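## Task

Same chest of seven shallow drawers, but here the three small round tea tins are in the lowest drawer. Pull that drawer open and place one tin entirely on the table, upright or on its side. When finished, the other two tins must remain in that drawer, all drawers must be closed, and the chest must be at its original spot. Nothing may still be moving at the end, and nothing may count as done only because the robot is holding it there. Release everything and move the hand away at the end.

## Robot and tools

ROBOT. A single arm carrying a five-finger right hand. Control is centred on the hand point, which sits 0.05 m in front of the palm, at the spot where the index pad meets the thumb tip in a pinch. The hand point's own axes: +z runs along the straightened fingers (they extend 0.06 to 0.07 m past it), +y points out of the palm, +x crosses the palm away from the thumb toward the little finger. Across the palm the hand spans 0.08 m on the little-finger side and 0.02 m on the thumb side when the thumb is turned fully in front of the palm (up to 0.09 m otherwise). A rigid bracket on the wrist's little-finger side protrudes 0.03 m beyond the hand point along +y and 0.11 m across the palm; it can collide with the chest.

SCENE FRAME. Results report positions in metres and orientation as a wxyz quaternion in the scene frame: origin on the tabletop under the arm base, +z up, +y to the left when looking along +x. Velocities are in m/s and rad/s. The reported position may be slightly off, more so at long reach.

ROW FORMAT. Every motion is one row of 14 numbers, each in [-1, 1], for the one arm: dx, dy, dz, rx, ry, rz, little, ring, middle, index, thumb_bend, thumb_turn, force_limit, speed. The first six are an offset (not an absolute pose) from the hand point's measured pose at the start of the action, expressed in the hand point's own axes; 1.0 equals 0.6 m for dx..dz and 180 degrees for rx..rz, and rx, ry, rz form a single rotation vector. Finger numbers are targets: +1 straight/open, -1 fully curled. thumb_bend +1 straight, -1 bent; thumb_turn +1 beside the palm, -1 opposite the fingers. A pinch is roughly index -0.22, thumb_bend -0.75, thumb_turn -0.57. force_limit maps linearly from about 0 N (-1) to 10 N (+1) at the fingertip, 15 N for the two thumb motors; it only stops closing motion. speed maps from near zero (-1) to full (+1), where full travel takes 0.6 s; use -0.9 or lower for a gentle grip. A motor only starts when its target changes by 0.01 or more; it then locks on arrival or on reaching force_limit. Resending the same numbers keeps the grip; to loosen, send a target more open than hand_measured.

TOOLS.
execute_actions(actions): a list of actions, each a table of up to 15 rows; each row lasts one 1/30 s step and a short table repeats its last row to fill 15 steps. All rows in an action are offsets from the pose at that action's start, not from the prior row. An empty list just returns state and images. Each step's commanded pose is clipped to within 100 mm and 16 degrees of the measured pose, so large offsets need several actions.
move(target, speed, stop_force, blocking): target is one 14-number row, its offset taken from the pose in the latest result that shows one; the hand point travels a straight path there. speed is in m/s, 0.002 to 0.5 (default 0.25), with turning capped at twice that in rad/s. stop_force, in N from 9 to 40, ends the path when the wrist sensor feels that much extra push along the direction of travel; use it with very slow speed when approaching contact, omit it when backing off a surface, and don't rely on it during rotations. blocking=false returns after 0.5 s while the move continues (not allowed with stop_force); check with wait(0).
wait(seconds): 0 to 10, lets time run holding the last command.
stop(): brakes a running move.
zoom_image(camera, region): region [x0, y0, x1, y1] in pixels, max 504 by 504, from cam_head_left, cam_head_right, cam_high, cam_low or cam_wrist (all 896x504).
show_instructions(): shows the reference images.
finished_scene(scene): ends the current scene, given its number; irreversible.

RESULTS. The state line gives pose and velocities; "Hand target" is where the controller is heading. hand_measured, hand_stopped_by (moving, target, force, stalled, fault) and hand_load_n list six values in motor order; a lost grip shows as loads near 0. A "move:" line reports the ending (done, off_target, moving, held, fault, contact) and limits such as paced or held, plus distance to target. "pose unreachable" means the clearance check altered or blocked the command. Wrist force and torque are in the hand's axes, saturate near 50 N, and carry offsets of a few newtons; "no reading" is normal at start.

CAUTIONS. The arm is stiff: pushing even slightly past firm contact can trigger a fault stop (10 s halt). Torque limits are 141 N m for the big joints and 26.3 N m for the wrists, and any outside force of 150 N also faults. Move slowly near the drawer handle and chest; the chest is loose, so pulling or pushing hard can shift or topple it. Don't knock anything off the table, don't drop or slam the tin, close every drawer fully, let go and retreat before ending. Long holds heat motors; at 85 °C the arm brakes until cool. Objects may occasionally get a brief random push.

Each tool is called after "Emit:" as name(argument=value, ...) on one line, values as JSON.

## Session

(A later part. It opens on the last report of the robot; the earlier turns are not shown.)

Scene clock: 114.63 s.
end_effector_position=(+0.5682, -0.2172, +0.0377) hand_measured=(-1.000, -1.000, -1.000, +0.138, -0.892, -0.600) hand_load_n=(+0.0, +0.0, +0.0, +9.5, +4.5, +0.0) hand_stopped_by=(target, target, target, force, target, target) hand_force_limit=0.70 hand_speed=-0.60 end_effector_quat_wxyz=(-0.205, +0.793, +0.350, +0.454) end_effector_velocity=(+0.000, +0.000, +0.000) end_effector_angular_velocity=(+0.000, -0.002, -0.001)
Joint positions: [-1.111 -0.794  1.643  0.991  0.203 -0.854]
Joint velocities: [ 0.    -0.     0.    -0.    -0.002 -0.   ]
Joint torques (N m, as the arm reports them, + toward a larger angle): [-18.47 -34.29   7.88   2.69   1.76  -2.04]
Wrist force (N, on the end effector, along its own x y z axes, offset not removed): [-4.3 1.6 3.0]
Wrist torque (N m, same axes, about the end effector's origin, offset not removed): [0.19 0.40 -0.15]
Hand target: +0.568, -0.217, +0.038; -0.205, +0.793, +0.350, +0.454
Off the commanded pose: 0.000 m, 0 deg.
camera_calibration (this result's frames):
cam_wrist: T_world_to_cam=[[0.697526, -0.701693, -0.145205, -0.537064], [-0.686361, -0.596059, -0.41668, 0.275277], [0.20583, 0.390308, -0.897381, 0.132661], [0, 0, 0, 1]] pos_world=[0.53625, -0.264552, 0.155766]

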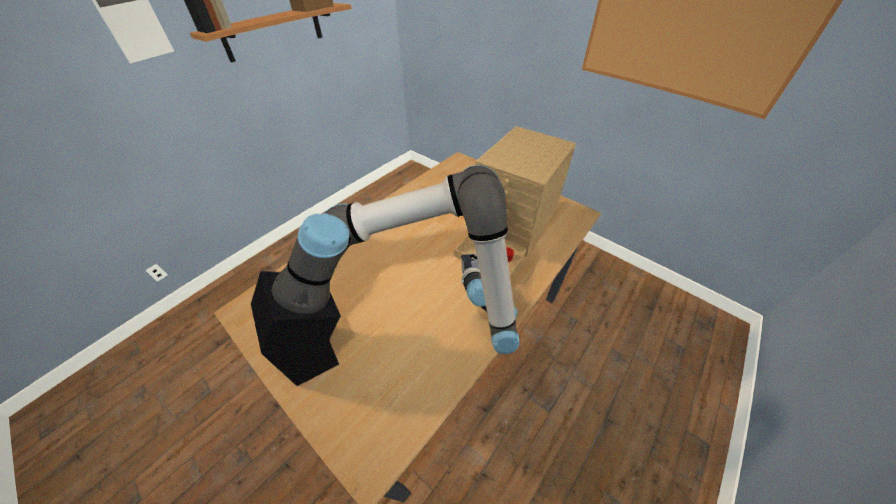

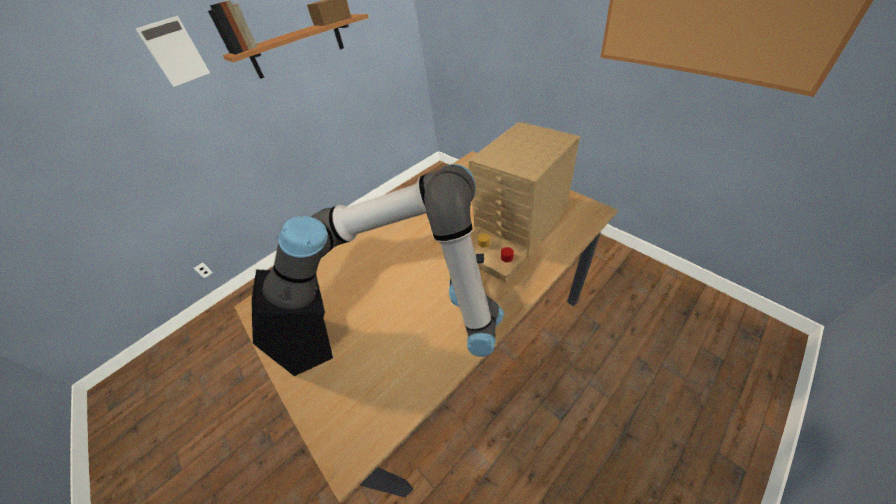

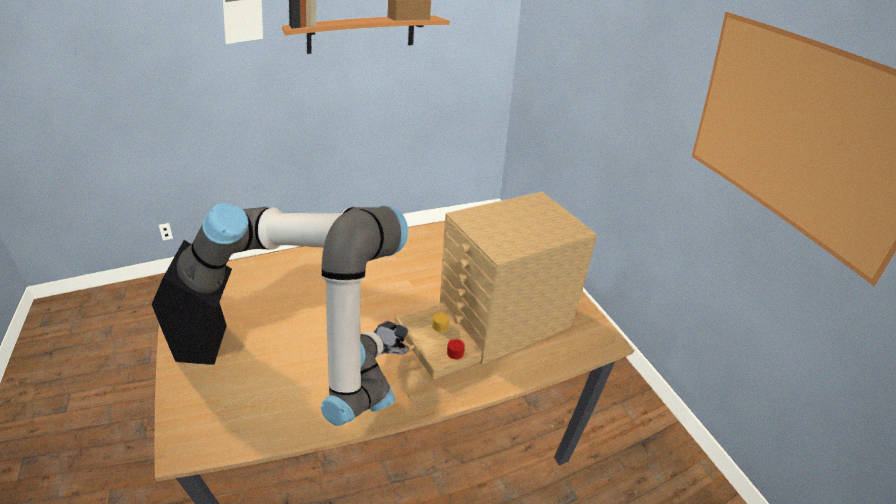

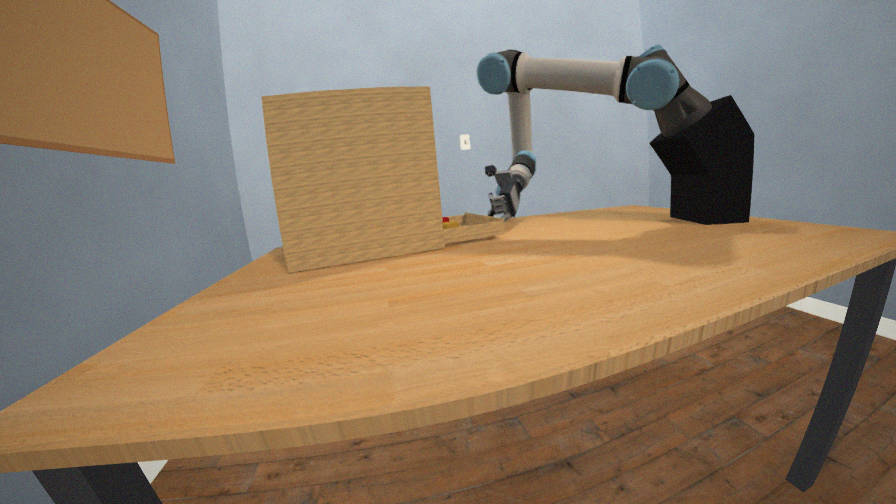

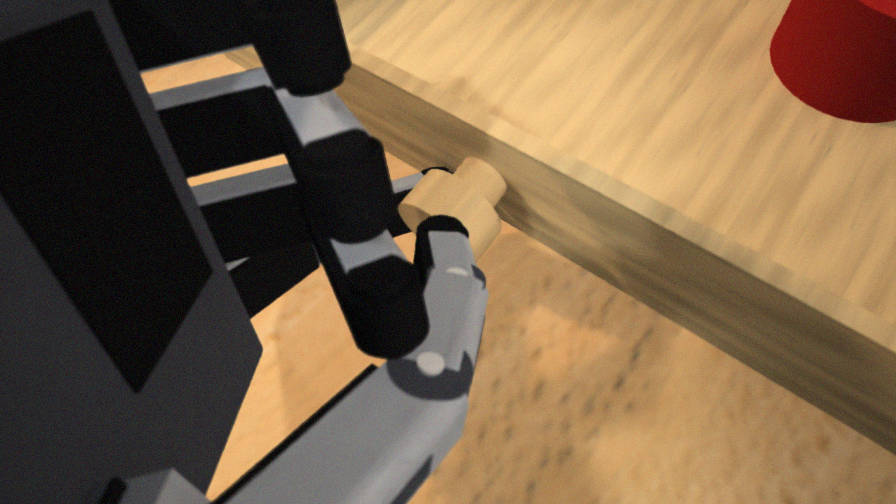

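Emit:
execute_actions(actions=[[[0,0,0,0,0,0,-1,-1,-1,0.35,-0.2,-0.6,0.7,0]],[[0,0,0,0,0,0,-1,-1,-1,0.35,-0.2,-0.6,0.7,0]]])

Emit:
move(target=[-0.012,-0.05,-0.04,0,0,0,-1,-1,-1,0.35,-0.2,-0.6,0.7,0], speed=0.04)

Scene clock: 117.13 s.
end_effector_position=(+0.5682, -0.2172, +0.0377) hand_measured=(-1.000, -1.000, -1.000, +0.350, -0.200, -0.600) hand_load_n=(+0.0, +0.0, +0.0, +0.0, +0.0, +0.0) hand_stopped_by=(target, target, target, target, target, target) hand_force_limit=0.70 hand_speed=0.00 end_effector_quat_wxyz=(-0.205, +0.793, +0.350, +0.454) end_effector_velocity=(+0.000, -0.000, +0.000) end_effector_angular_velocity=(-0.000, -0.001, -0.000)
Joint positions: [-1.111 -0.794  1.643  0.991  0.203 -0.854]
Joint velocities: [-0.    -0.    -0.    -0.    -0.001 -0.   ]
Joint torques (N m, as the arm reports them, + toward a larger angle): [-16.67 -35.43   7.04   2.58   0.48  -1.95]
Wrist force (N, on the end effector, along its own x y z axes, offset not removed): [-2.5 1.3 0.3]
Wrist torque (N m, same axes, about the end effector's origin, offset not removed): [0.29 0.39 -0.05]
Hand target: +0.568, -0.217, +0.038; -0.205, +0.793, +0.350, +0.454
Off the commanded pose: 0.000 m, 0 deg.
camera_calibration (this result's frames):
cam_wrist: T_world_to_cam=[[0.697523, -0.701694, -0.145216, -0.53706], [-0.68637, -0.596061, -0.416662, 0.27527], [0.205812, 0.390304, -0.897388, 0.13267], [0, 0, 0, 1]] pos_world=[0.536244, -0.264556, 0.155762]

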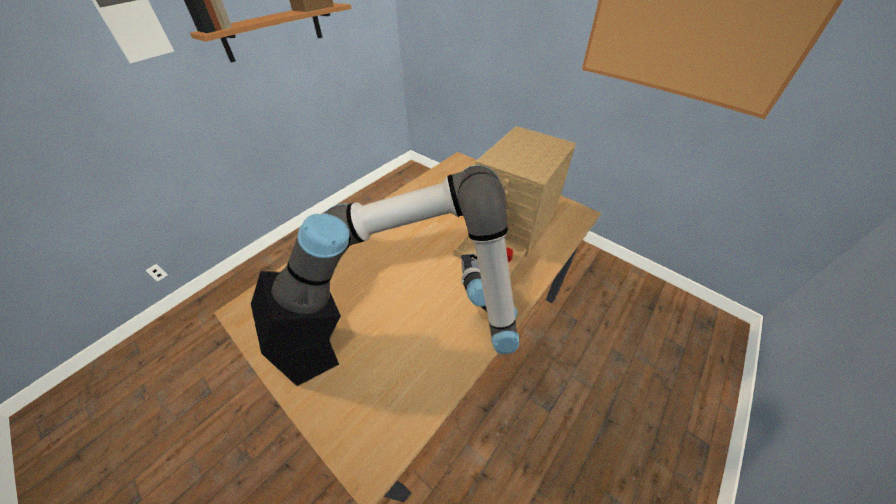

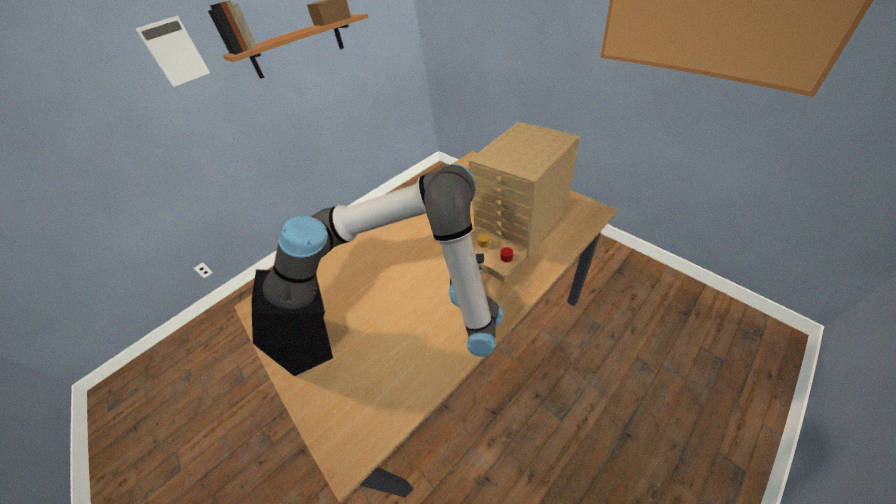

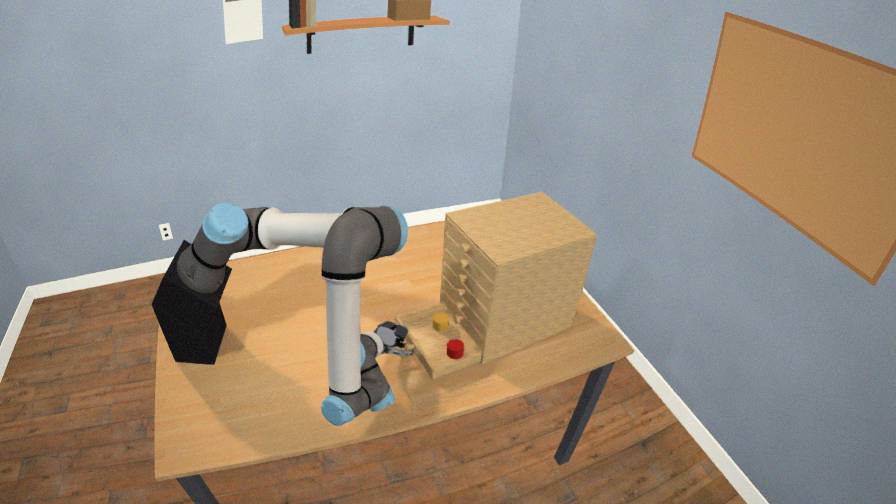

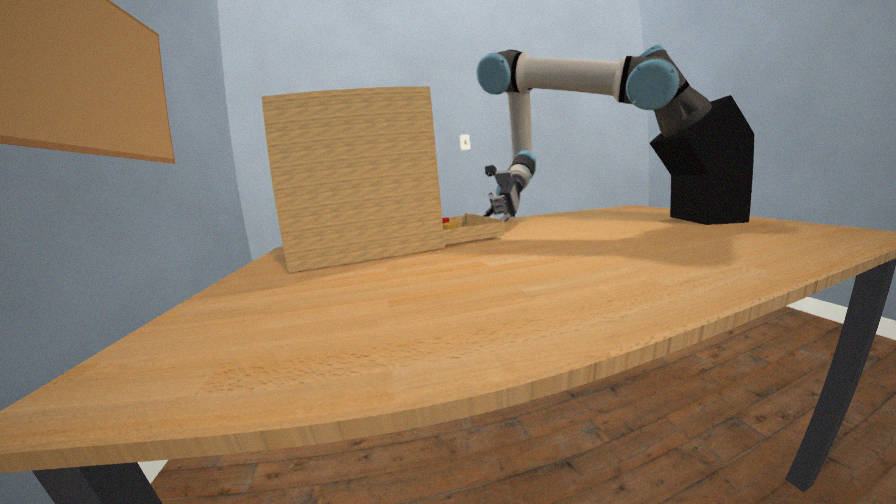

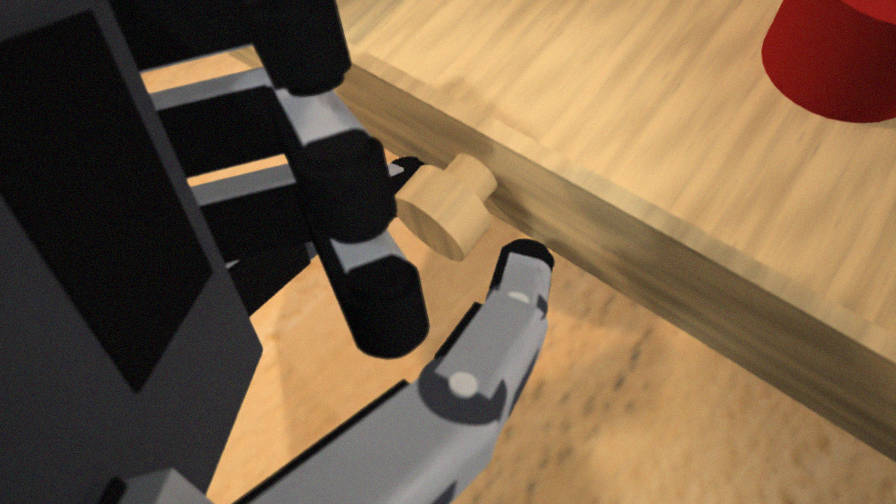

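Scene clock: 118.53 s.
end_effector_position=(+0.5300, -0.2152, +0.0438) hand_measured=(-1.000, -1.000, -1.000, +0.350, -0.200, -0.600) hand_load_n=(+0.0, +0.0, +0.0, +0.0, +0.0, +0.0) hand_stopped_by=(target, target, target, target, target, target) hand_force_limit=0.70 hand_speed=0.00 end_effector_quat_wxyz=(-0.205, +0.794, +0.350, +0.454) end_effector_velocity=(-0.002, -0.000, +0.000) end_effector_angular_velocity=(+0.005, -0.003, +0.003)
Joint positions: [-1.177 -0.77   1.764  1.115  0.23  -1.131]
Joint velocities: [-0.005  0.008  0.007  0.031  0.003 -0.046]
Joint torques (N m, as the arm reports them, + toward a larger angle): [-19.1  -31.37   9.62   2.36   2.11  -2.04]
Wrist force (N, on the end effector, along its own x y z axes, offset not removed): [-2.0 2.4 1.0]
Wrist torque (N m, same axes, about the end effector's origin, offset not removed): [0.38 0.28 -0.03]
Hand target: +0.530, -0.215, +0.044; -0.205, +0.794, +0.350, +0.454
Off the commanded pose: 0.000 m, 0 deg.
move: done
camera_calibration (this result's frames):
cam_wrist: T_world_to_cam=[[0.696973, -0.70229, -0.14497, -0.507946], [-0.687004, -0.595988, -0.415721, 0.253023], [0.205556, 0.389341, -0.897864, 0.145159], [0, 0, 0, 1]] pos_world=[0.498014, -0.262443, 0.161883]

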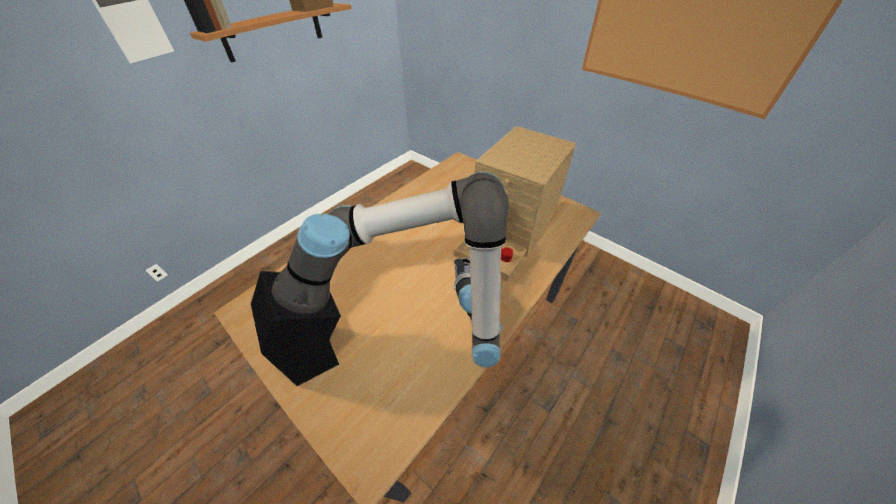

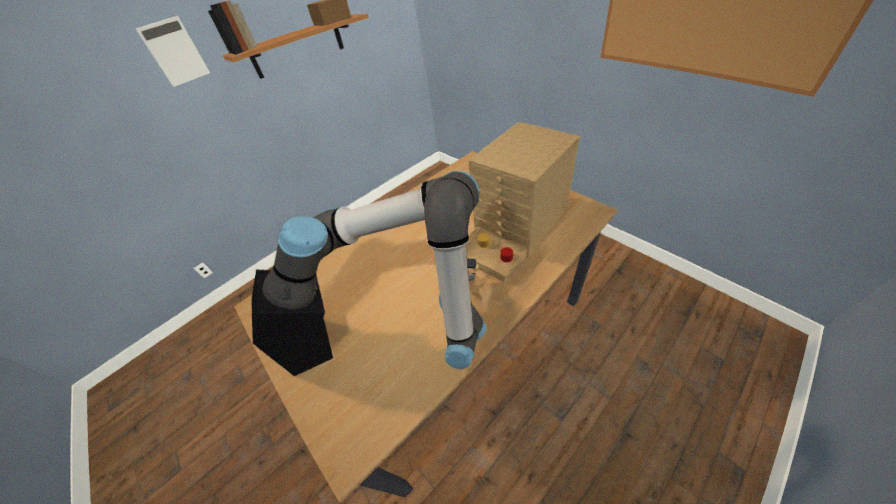

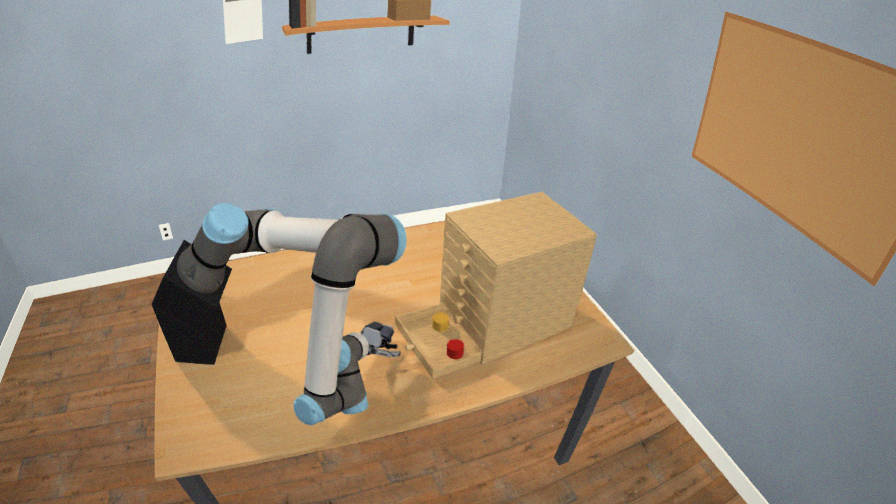

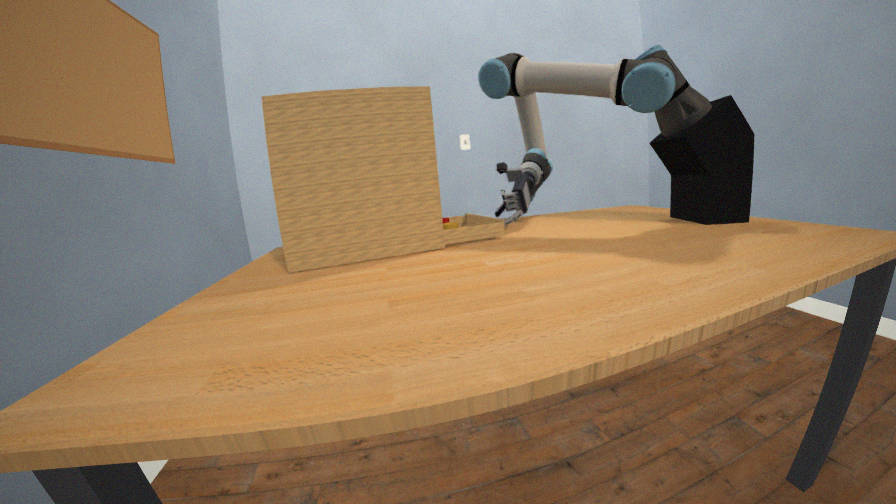

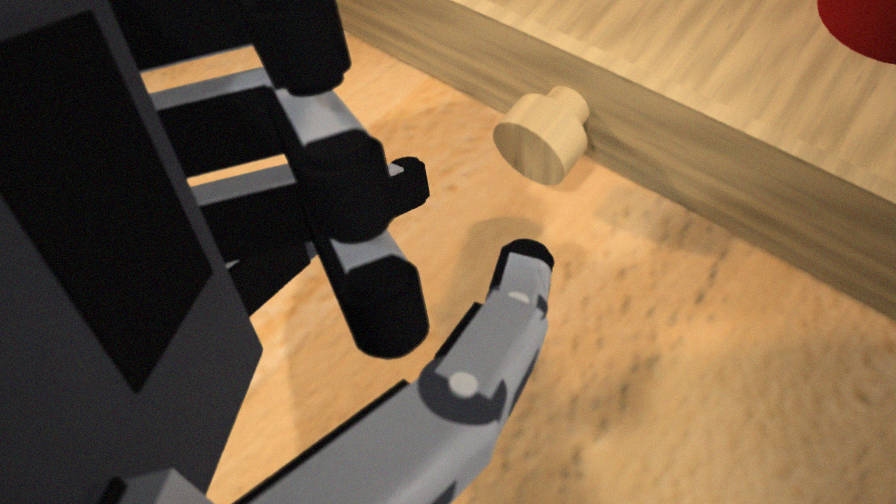

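Emit:
move(target=[0.289,0,-0.167,0,0,0,-1,-1,-1,0.35,0.5,-0.6,0.7,0], speed=0.15)

Scene clock: 121.20 s.
end_effector_position=(+0.5322, -0.2160, +0.2439) hand_measured=(-1.000, -1.000, -1.000, +0.350, +0.500, -0.600) hand_load_n=(+0.0, +0.0, +0.0, +0.0, +0.0, +0.0) hand_stopped_by=(target, target, target, target, target, target) hand_force_limit=0.70 hand_speed=0.00 end_effector_quat_wxyz=(-0.204, +0.794, +0.350, +0.453) end_effector_velocity=(-0.001, -0.001, +0.002) end_effector_angular_velocity=(+0.001, -0.003, +0.001)
Joint positions: [-1.415 -1.25   2.159  1.713  0.406 -1.667]
Joint velocities: [-0.006 -0.004  0.005  0.013  0.005 -0.015]
Joint torques (N m, as the arm reports them, + toward a larger angle): [-15.5  -35.05   7.32   1.74   2.94  -1.91]
Wrist force (N, on the end effector, along its own x y z axes, offset not removed): [-2.5 0.6 0.3]
Wrist torque (N m, same axes, about the end effector's origin, offset not removed): [0.10 0.40 -0.13]
Hand target: +0.532, -0.216, +0.244; -0.204, +0.794, +0.350, +0.453
Off the commanded pose: 0.001 m, 0 deg.
move: done
camera_calibration (this result's frames):
cam_wrist: T_world_to_cam=[[0.696739, -0.702539, -0.144891, -0.481006], [-0.687378, -0.596138, -0.414886, 0.33726], [0.205099, 0.388663, -0.898263, 0.32484], [0, 0, 0, 1]] pos_world=[0.500336, -0.263125, 0.362023]

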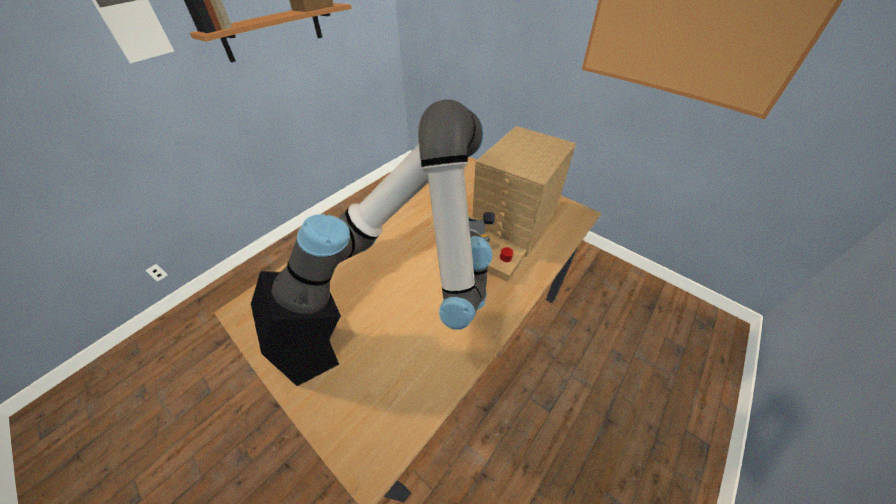

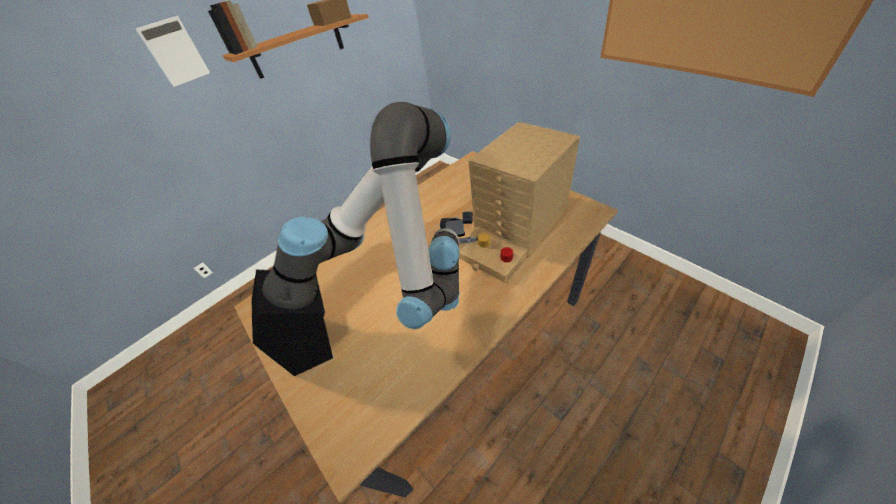

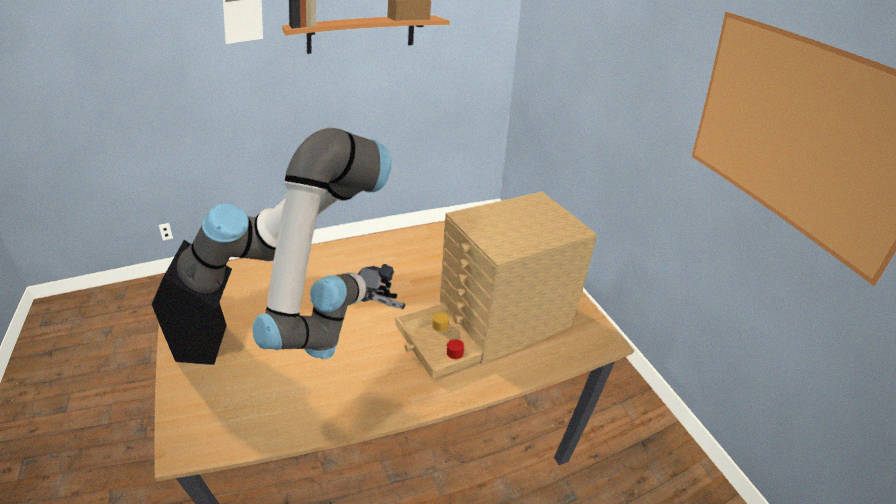

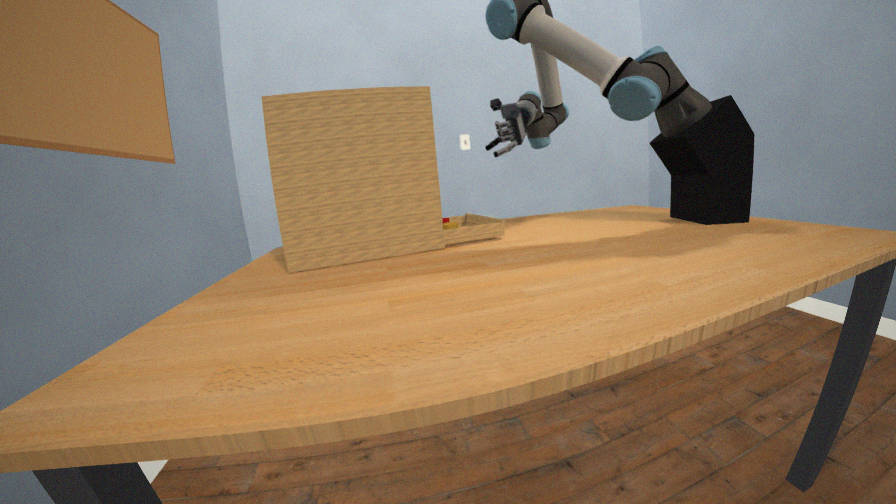

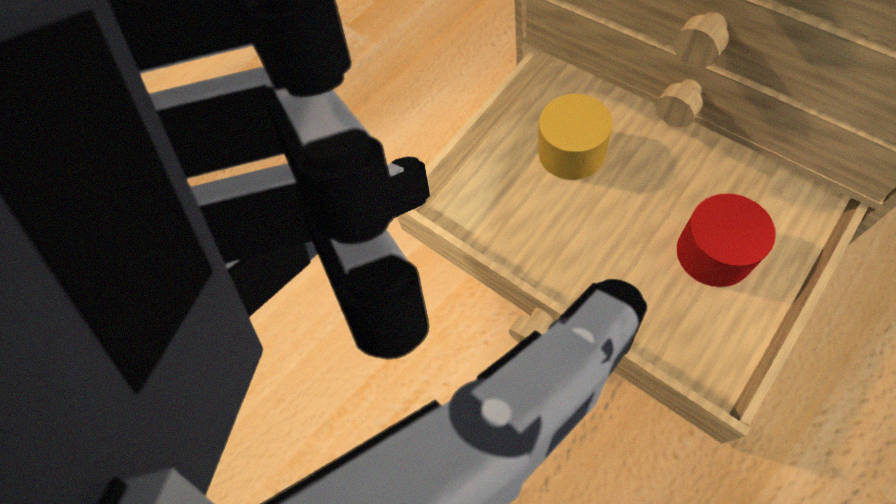

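Emit:
move(target=[0.072,0,-0.042,0.338,-0.170,-0.723,0,0,0,0.4,1,-0.6,0.7,0], speed=0.3)

Scene clock: 137.13 s.
end_effector_position=(+0.5328, -0.2157, +0.2940) hand_measured=(+0.000, +0.000, +0.000, +0.400, +1.000, -0.600) hand_load_n=(+0.0, +0.0, +0.0, +0.0, +0.0, +0.0) hand_stopped_by=(target, target, target, target, target, target) hand_force_limit=0.70 hand_speed=0.00 end_effector_quat_wxyz=(+0.081, -0.062, +0.995, +0.007) end_effector_velocity=(-0.000, -0.000, +0.000) end_effector_angular_velocity=(-0.006, -0.004, +0.008)
Joint positions: [-1.28  -1.624  1.686  0.985  0.952 -2.719]
Joint velocities: [-0.001 -0.004  0.002 -0.005 -0.002 -0.006]
Joint torques (N m, as the arm reports them, + toward a larger angle): [-12.19 -35.75  -2.66   0.64  -3.19  -2.03]
Wrist force (N, on the end effector, along its own x y z axes, offset not removed): [-1.5 1.2 0.9]
Wrist torque (N m, same axes, about the end effector's origin, offset not removed): [0.24 0.17 0.01]
Hand target: +0.533, -0.216, +0.294; +0.081, -0.062, +0.995, +0.006
Off the commanded pose: 0.001 m, 0 deg.
move: done
camera_calibration (this result's frames):
cam_wrist: T_world_to_cam=[[0.0235235, 0.999719, 0.00278368, 0.208518], [0.720376, -0.0188811, 0.693326, -0.592688], [0.693184, -0.0143042, -0.720618, -0.0295282], [0, 0, 0, 1]] pos_world=[0.442522, -0.220072, 0.389067]

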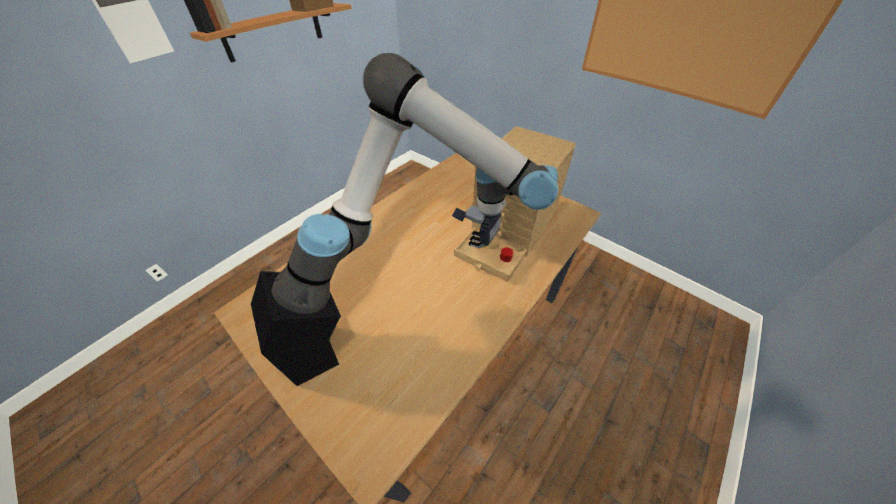

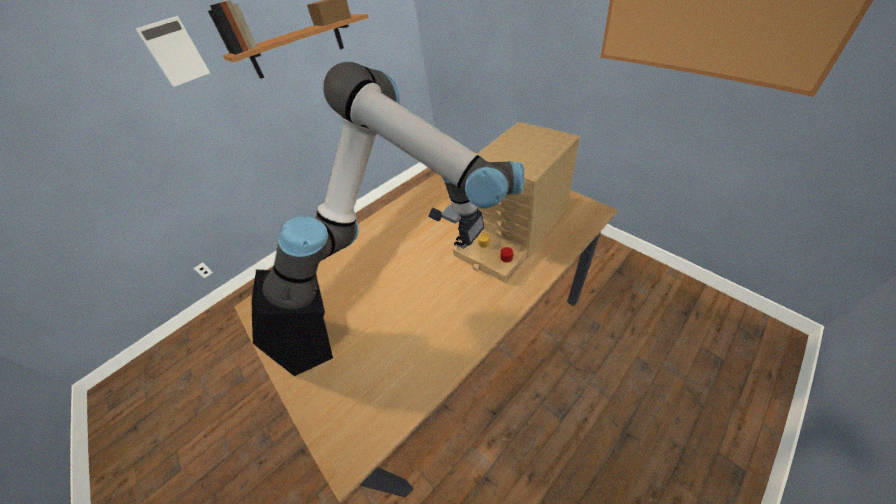

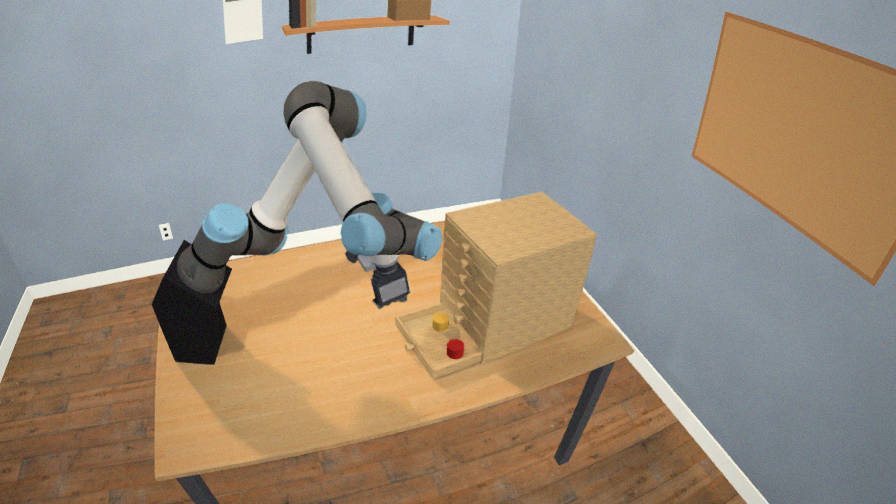

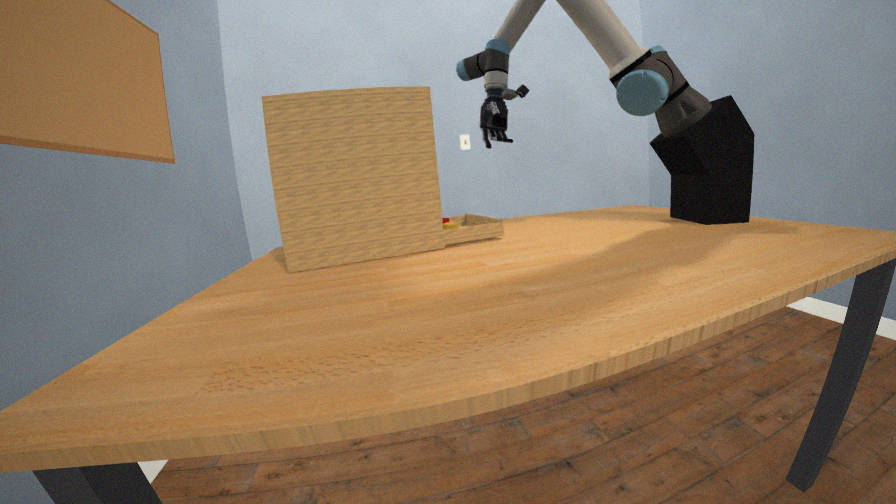

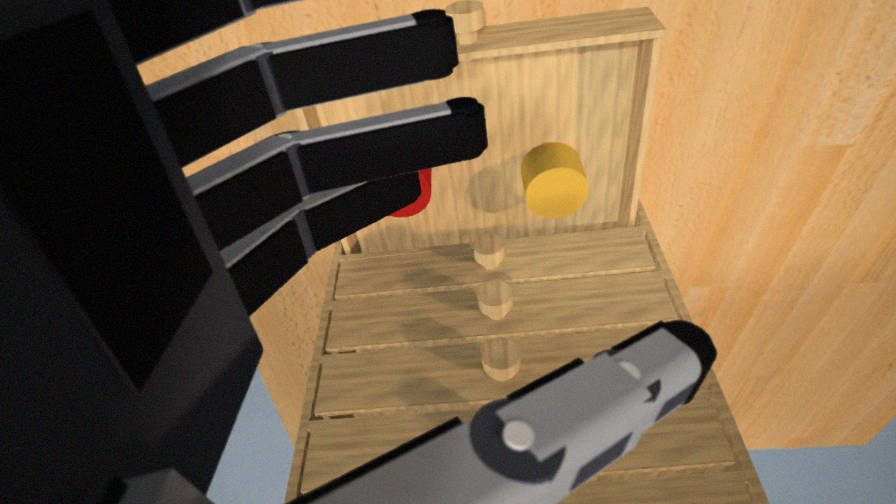

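Emit:
zoom_image(camera="cam_high", region=[300,160,520,340])

Emit:
zoom_image(camera="cam_low", region=[400,0,620,260])

Region (300, 160, 520, 340) of cam_high's 896x504 image, scaled by 2.291, with more detail than that image has; it fills the top 412 rows of this view, and the rest is white.

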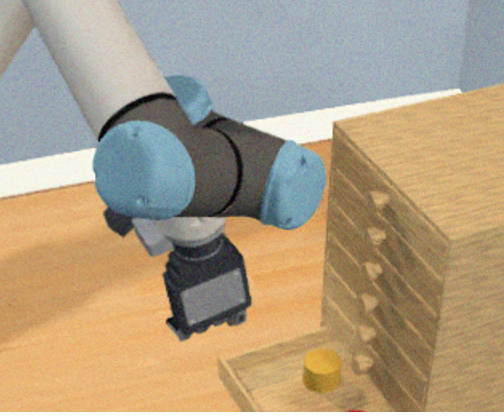

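Region (400, 0, 620, 260) of cam_low's 896x504 image, scaled by 1.938, with more detail than that image has; it fills the left 426 columns of this view, and the rest is white.

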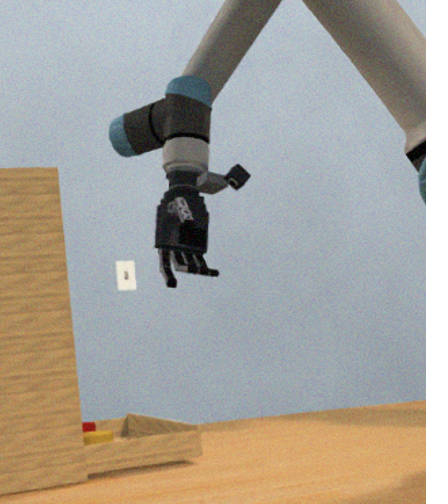

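Emit:
move(target=[-0.265,-0.091,0.047,0,0,0,-1,-1,-0.3,0.4,1,-0.95,0.7,0], speed=0.15)

Scene clock: 151.13 s.
end_effector_position=(+0.6993, -0.2498, +0.2913) hand_measured=(-1.000, -1.000, -0.300, +0.400, +1.000, -0.950) hand_load_n=(+0.0, +0.0, +0.0, +0.0, +0.0, +0.0) hand_stopped_by=(target, target, target, target, target, target) hand_force_limit=0.70 hand_speed=0.00 end_effector_quat_wxyz=(+0.081, -0.062, +0.995, +0.007) end_effector_velocity=(+0.002, -0.001, -0.000) end_effector_angular_velocity=(+0.002, +0.005, -0.000)
Joint positions: [-0.982 -1.297  1.036  1.162  1.12  -2.433]
Joint velocities: [ 0.003  0.01  -0.018  0.012  0.004  0.001]
Joint torques (N m, as the arm reports them, + toward a larger angle): [ 10.99 -39.68 -22.86   3.03   2.48   1.52]
Wrist force (N, on the end effector, along its own x y z axes, offset not removed): [-2.4 2.2 0.5]
Wrist torque (N m, same axes, about the end effector's origin, offset not removed): [0.42 0.38 0.00]
Hand target: +0.700, -0.250, +0.291; +0.081, -0.062, +0.995, +0.007
Off the commanded pose: 0.001 m, 0 deg.
move: done
camera_calibration (this result's frames):
cam_wrist: T_world_to_cam=[[0.0235654, 0.999718, 0.00282807, 0.238689], [0.72023, -0.018939, 0.693477, -0.711431], [0.693335, -0.0143052, -0.720473, -0.147523], [0, 0, 0, 1]] pos_world=[0.609052, -0.254206, 0.3864]

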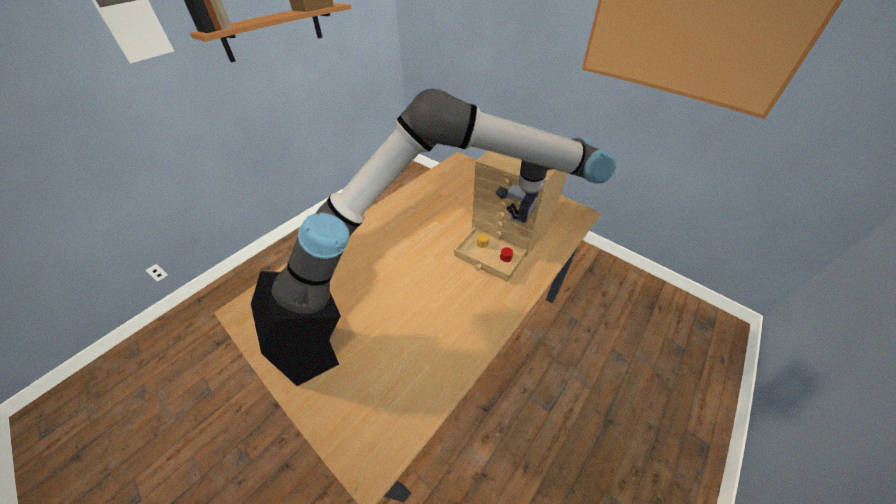

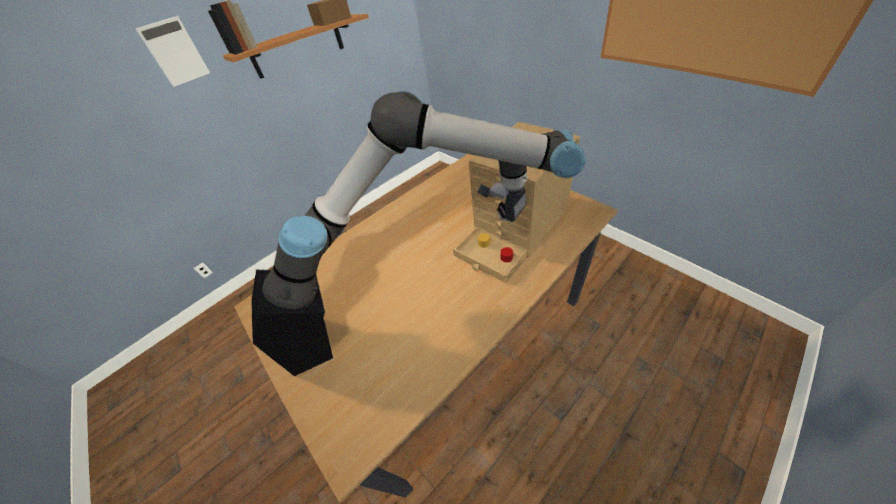

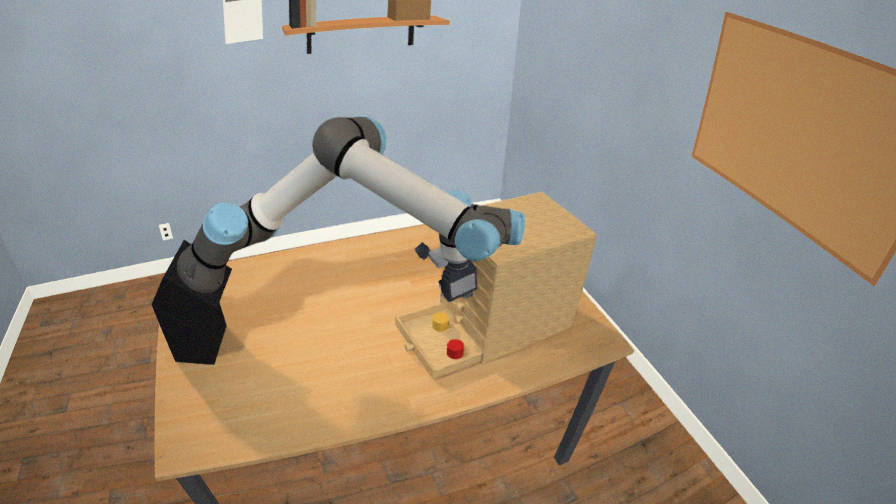

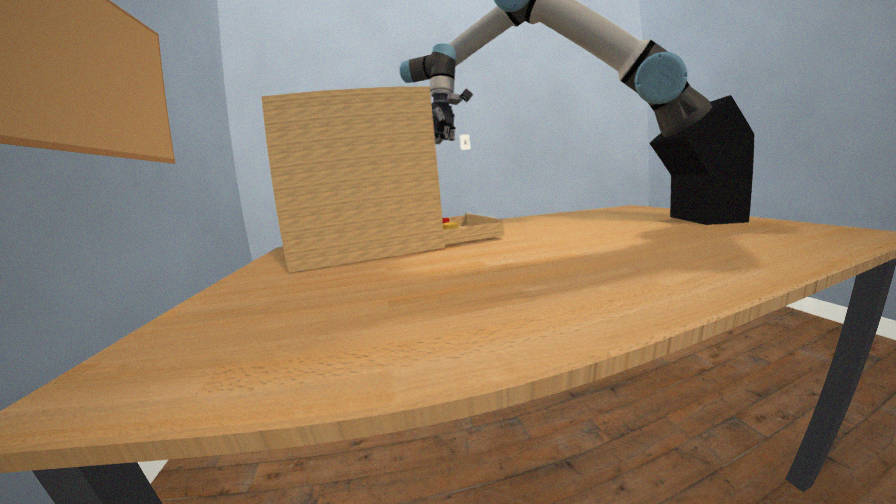

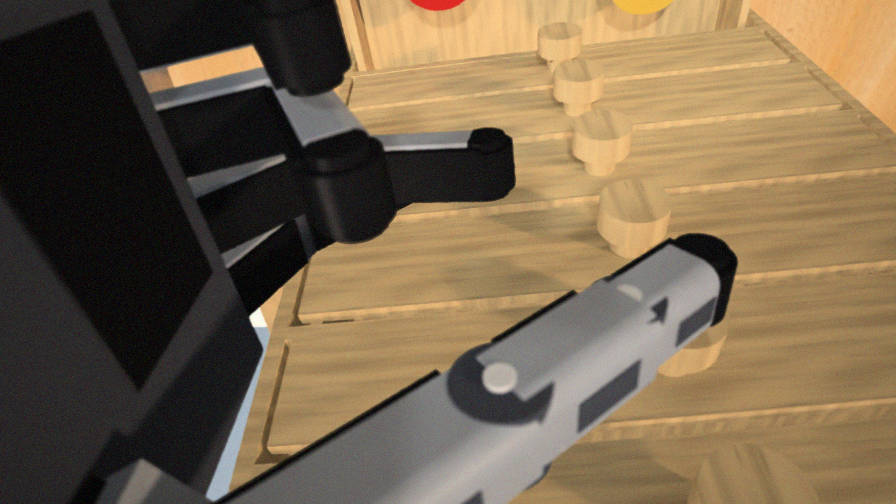

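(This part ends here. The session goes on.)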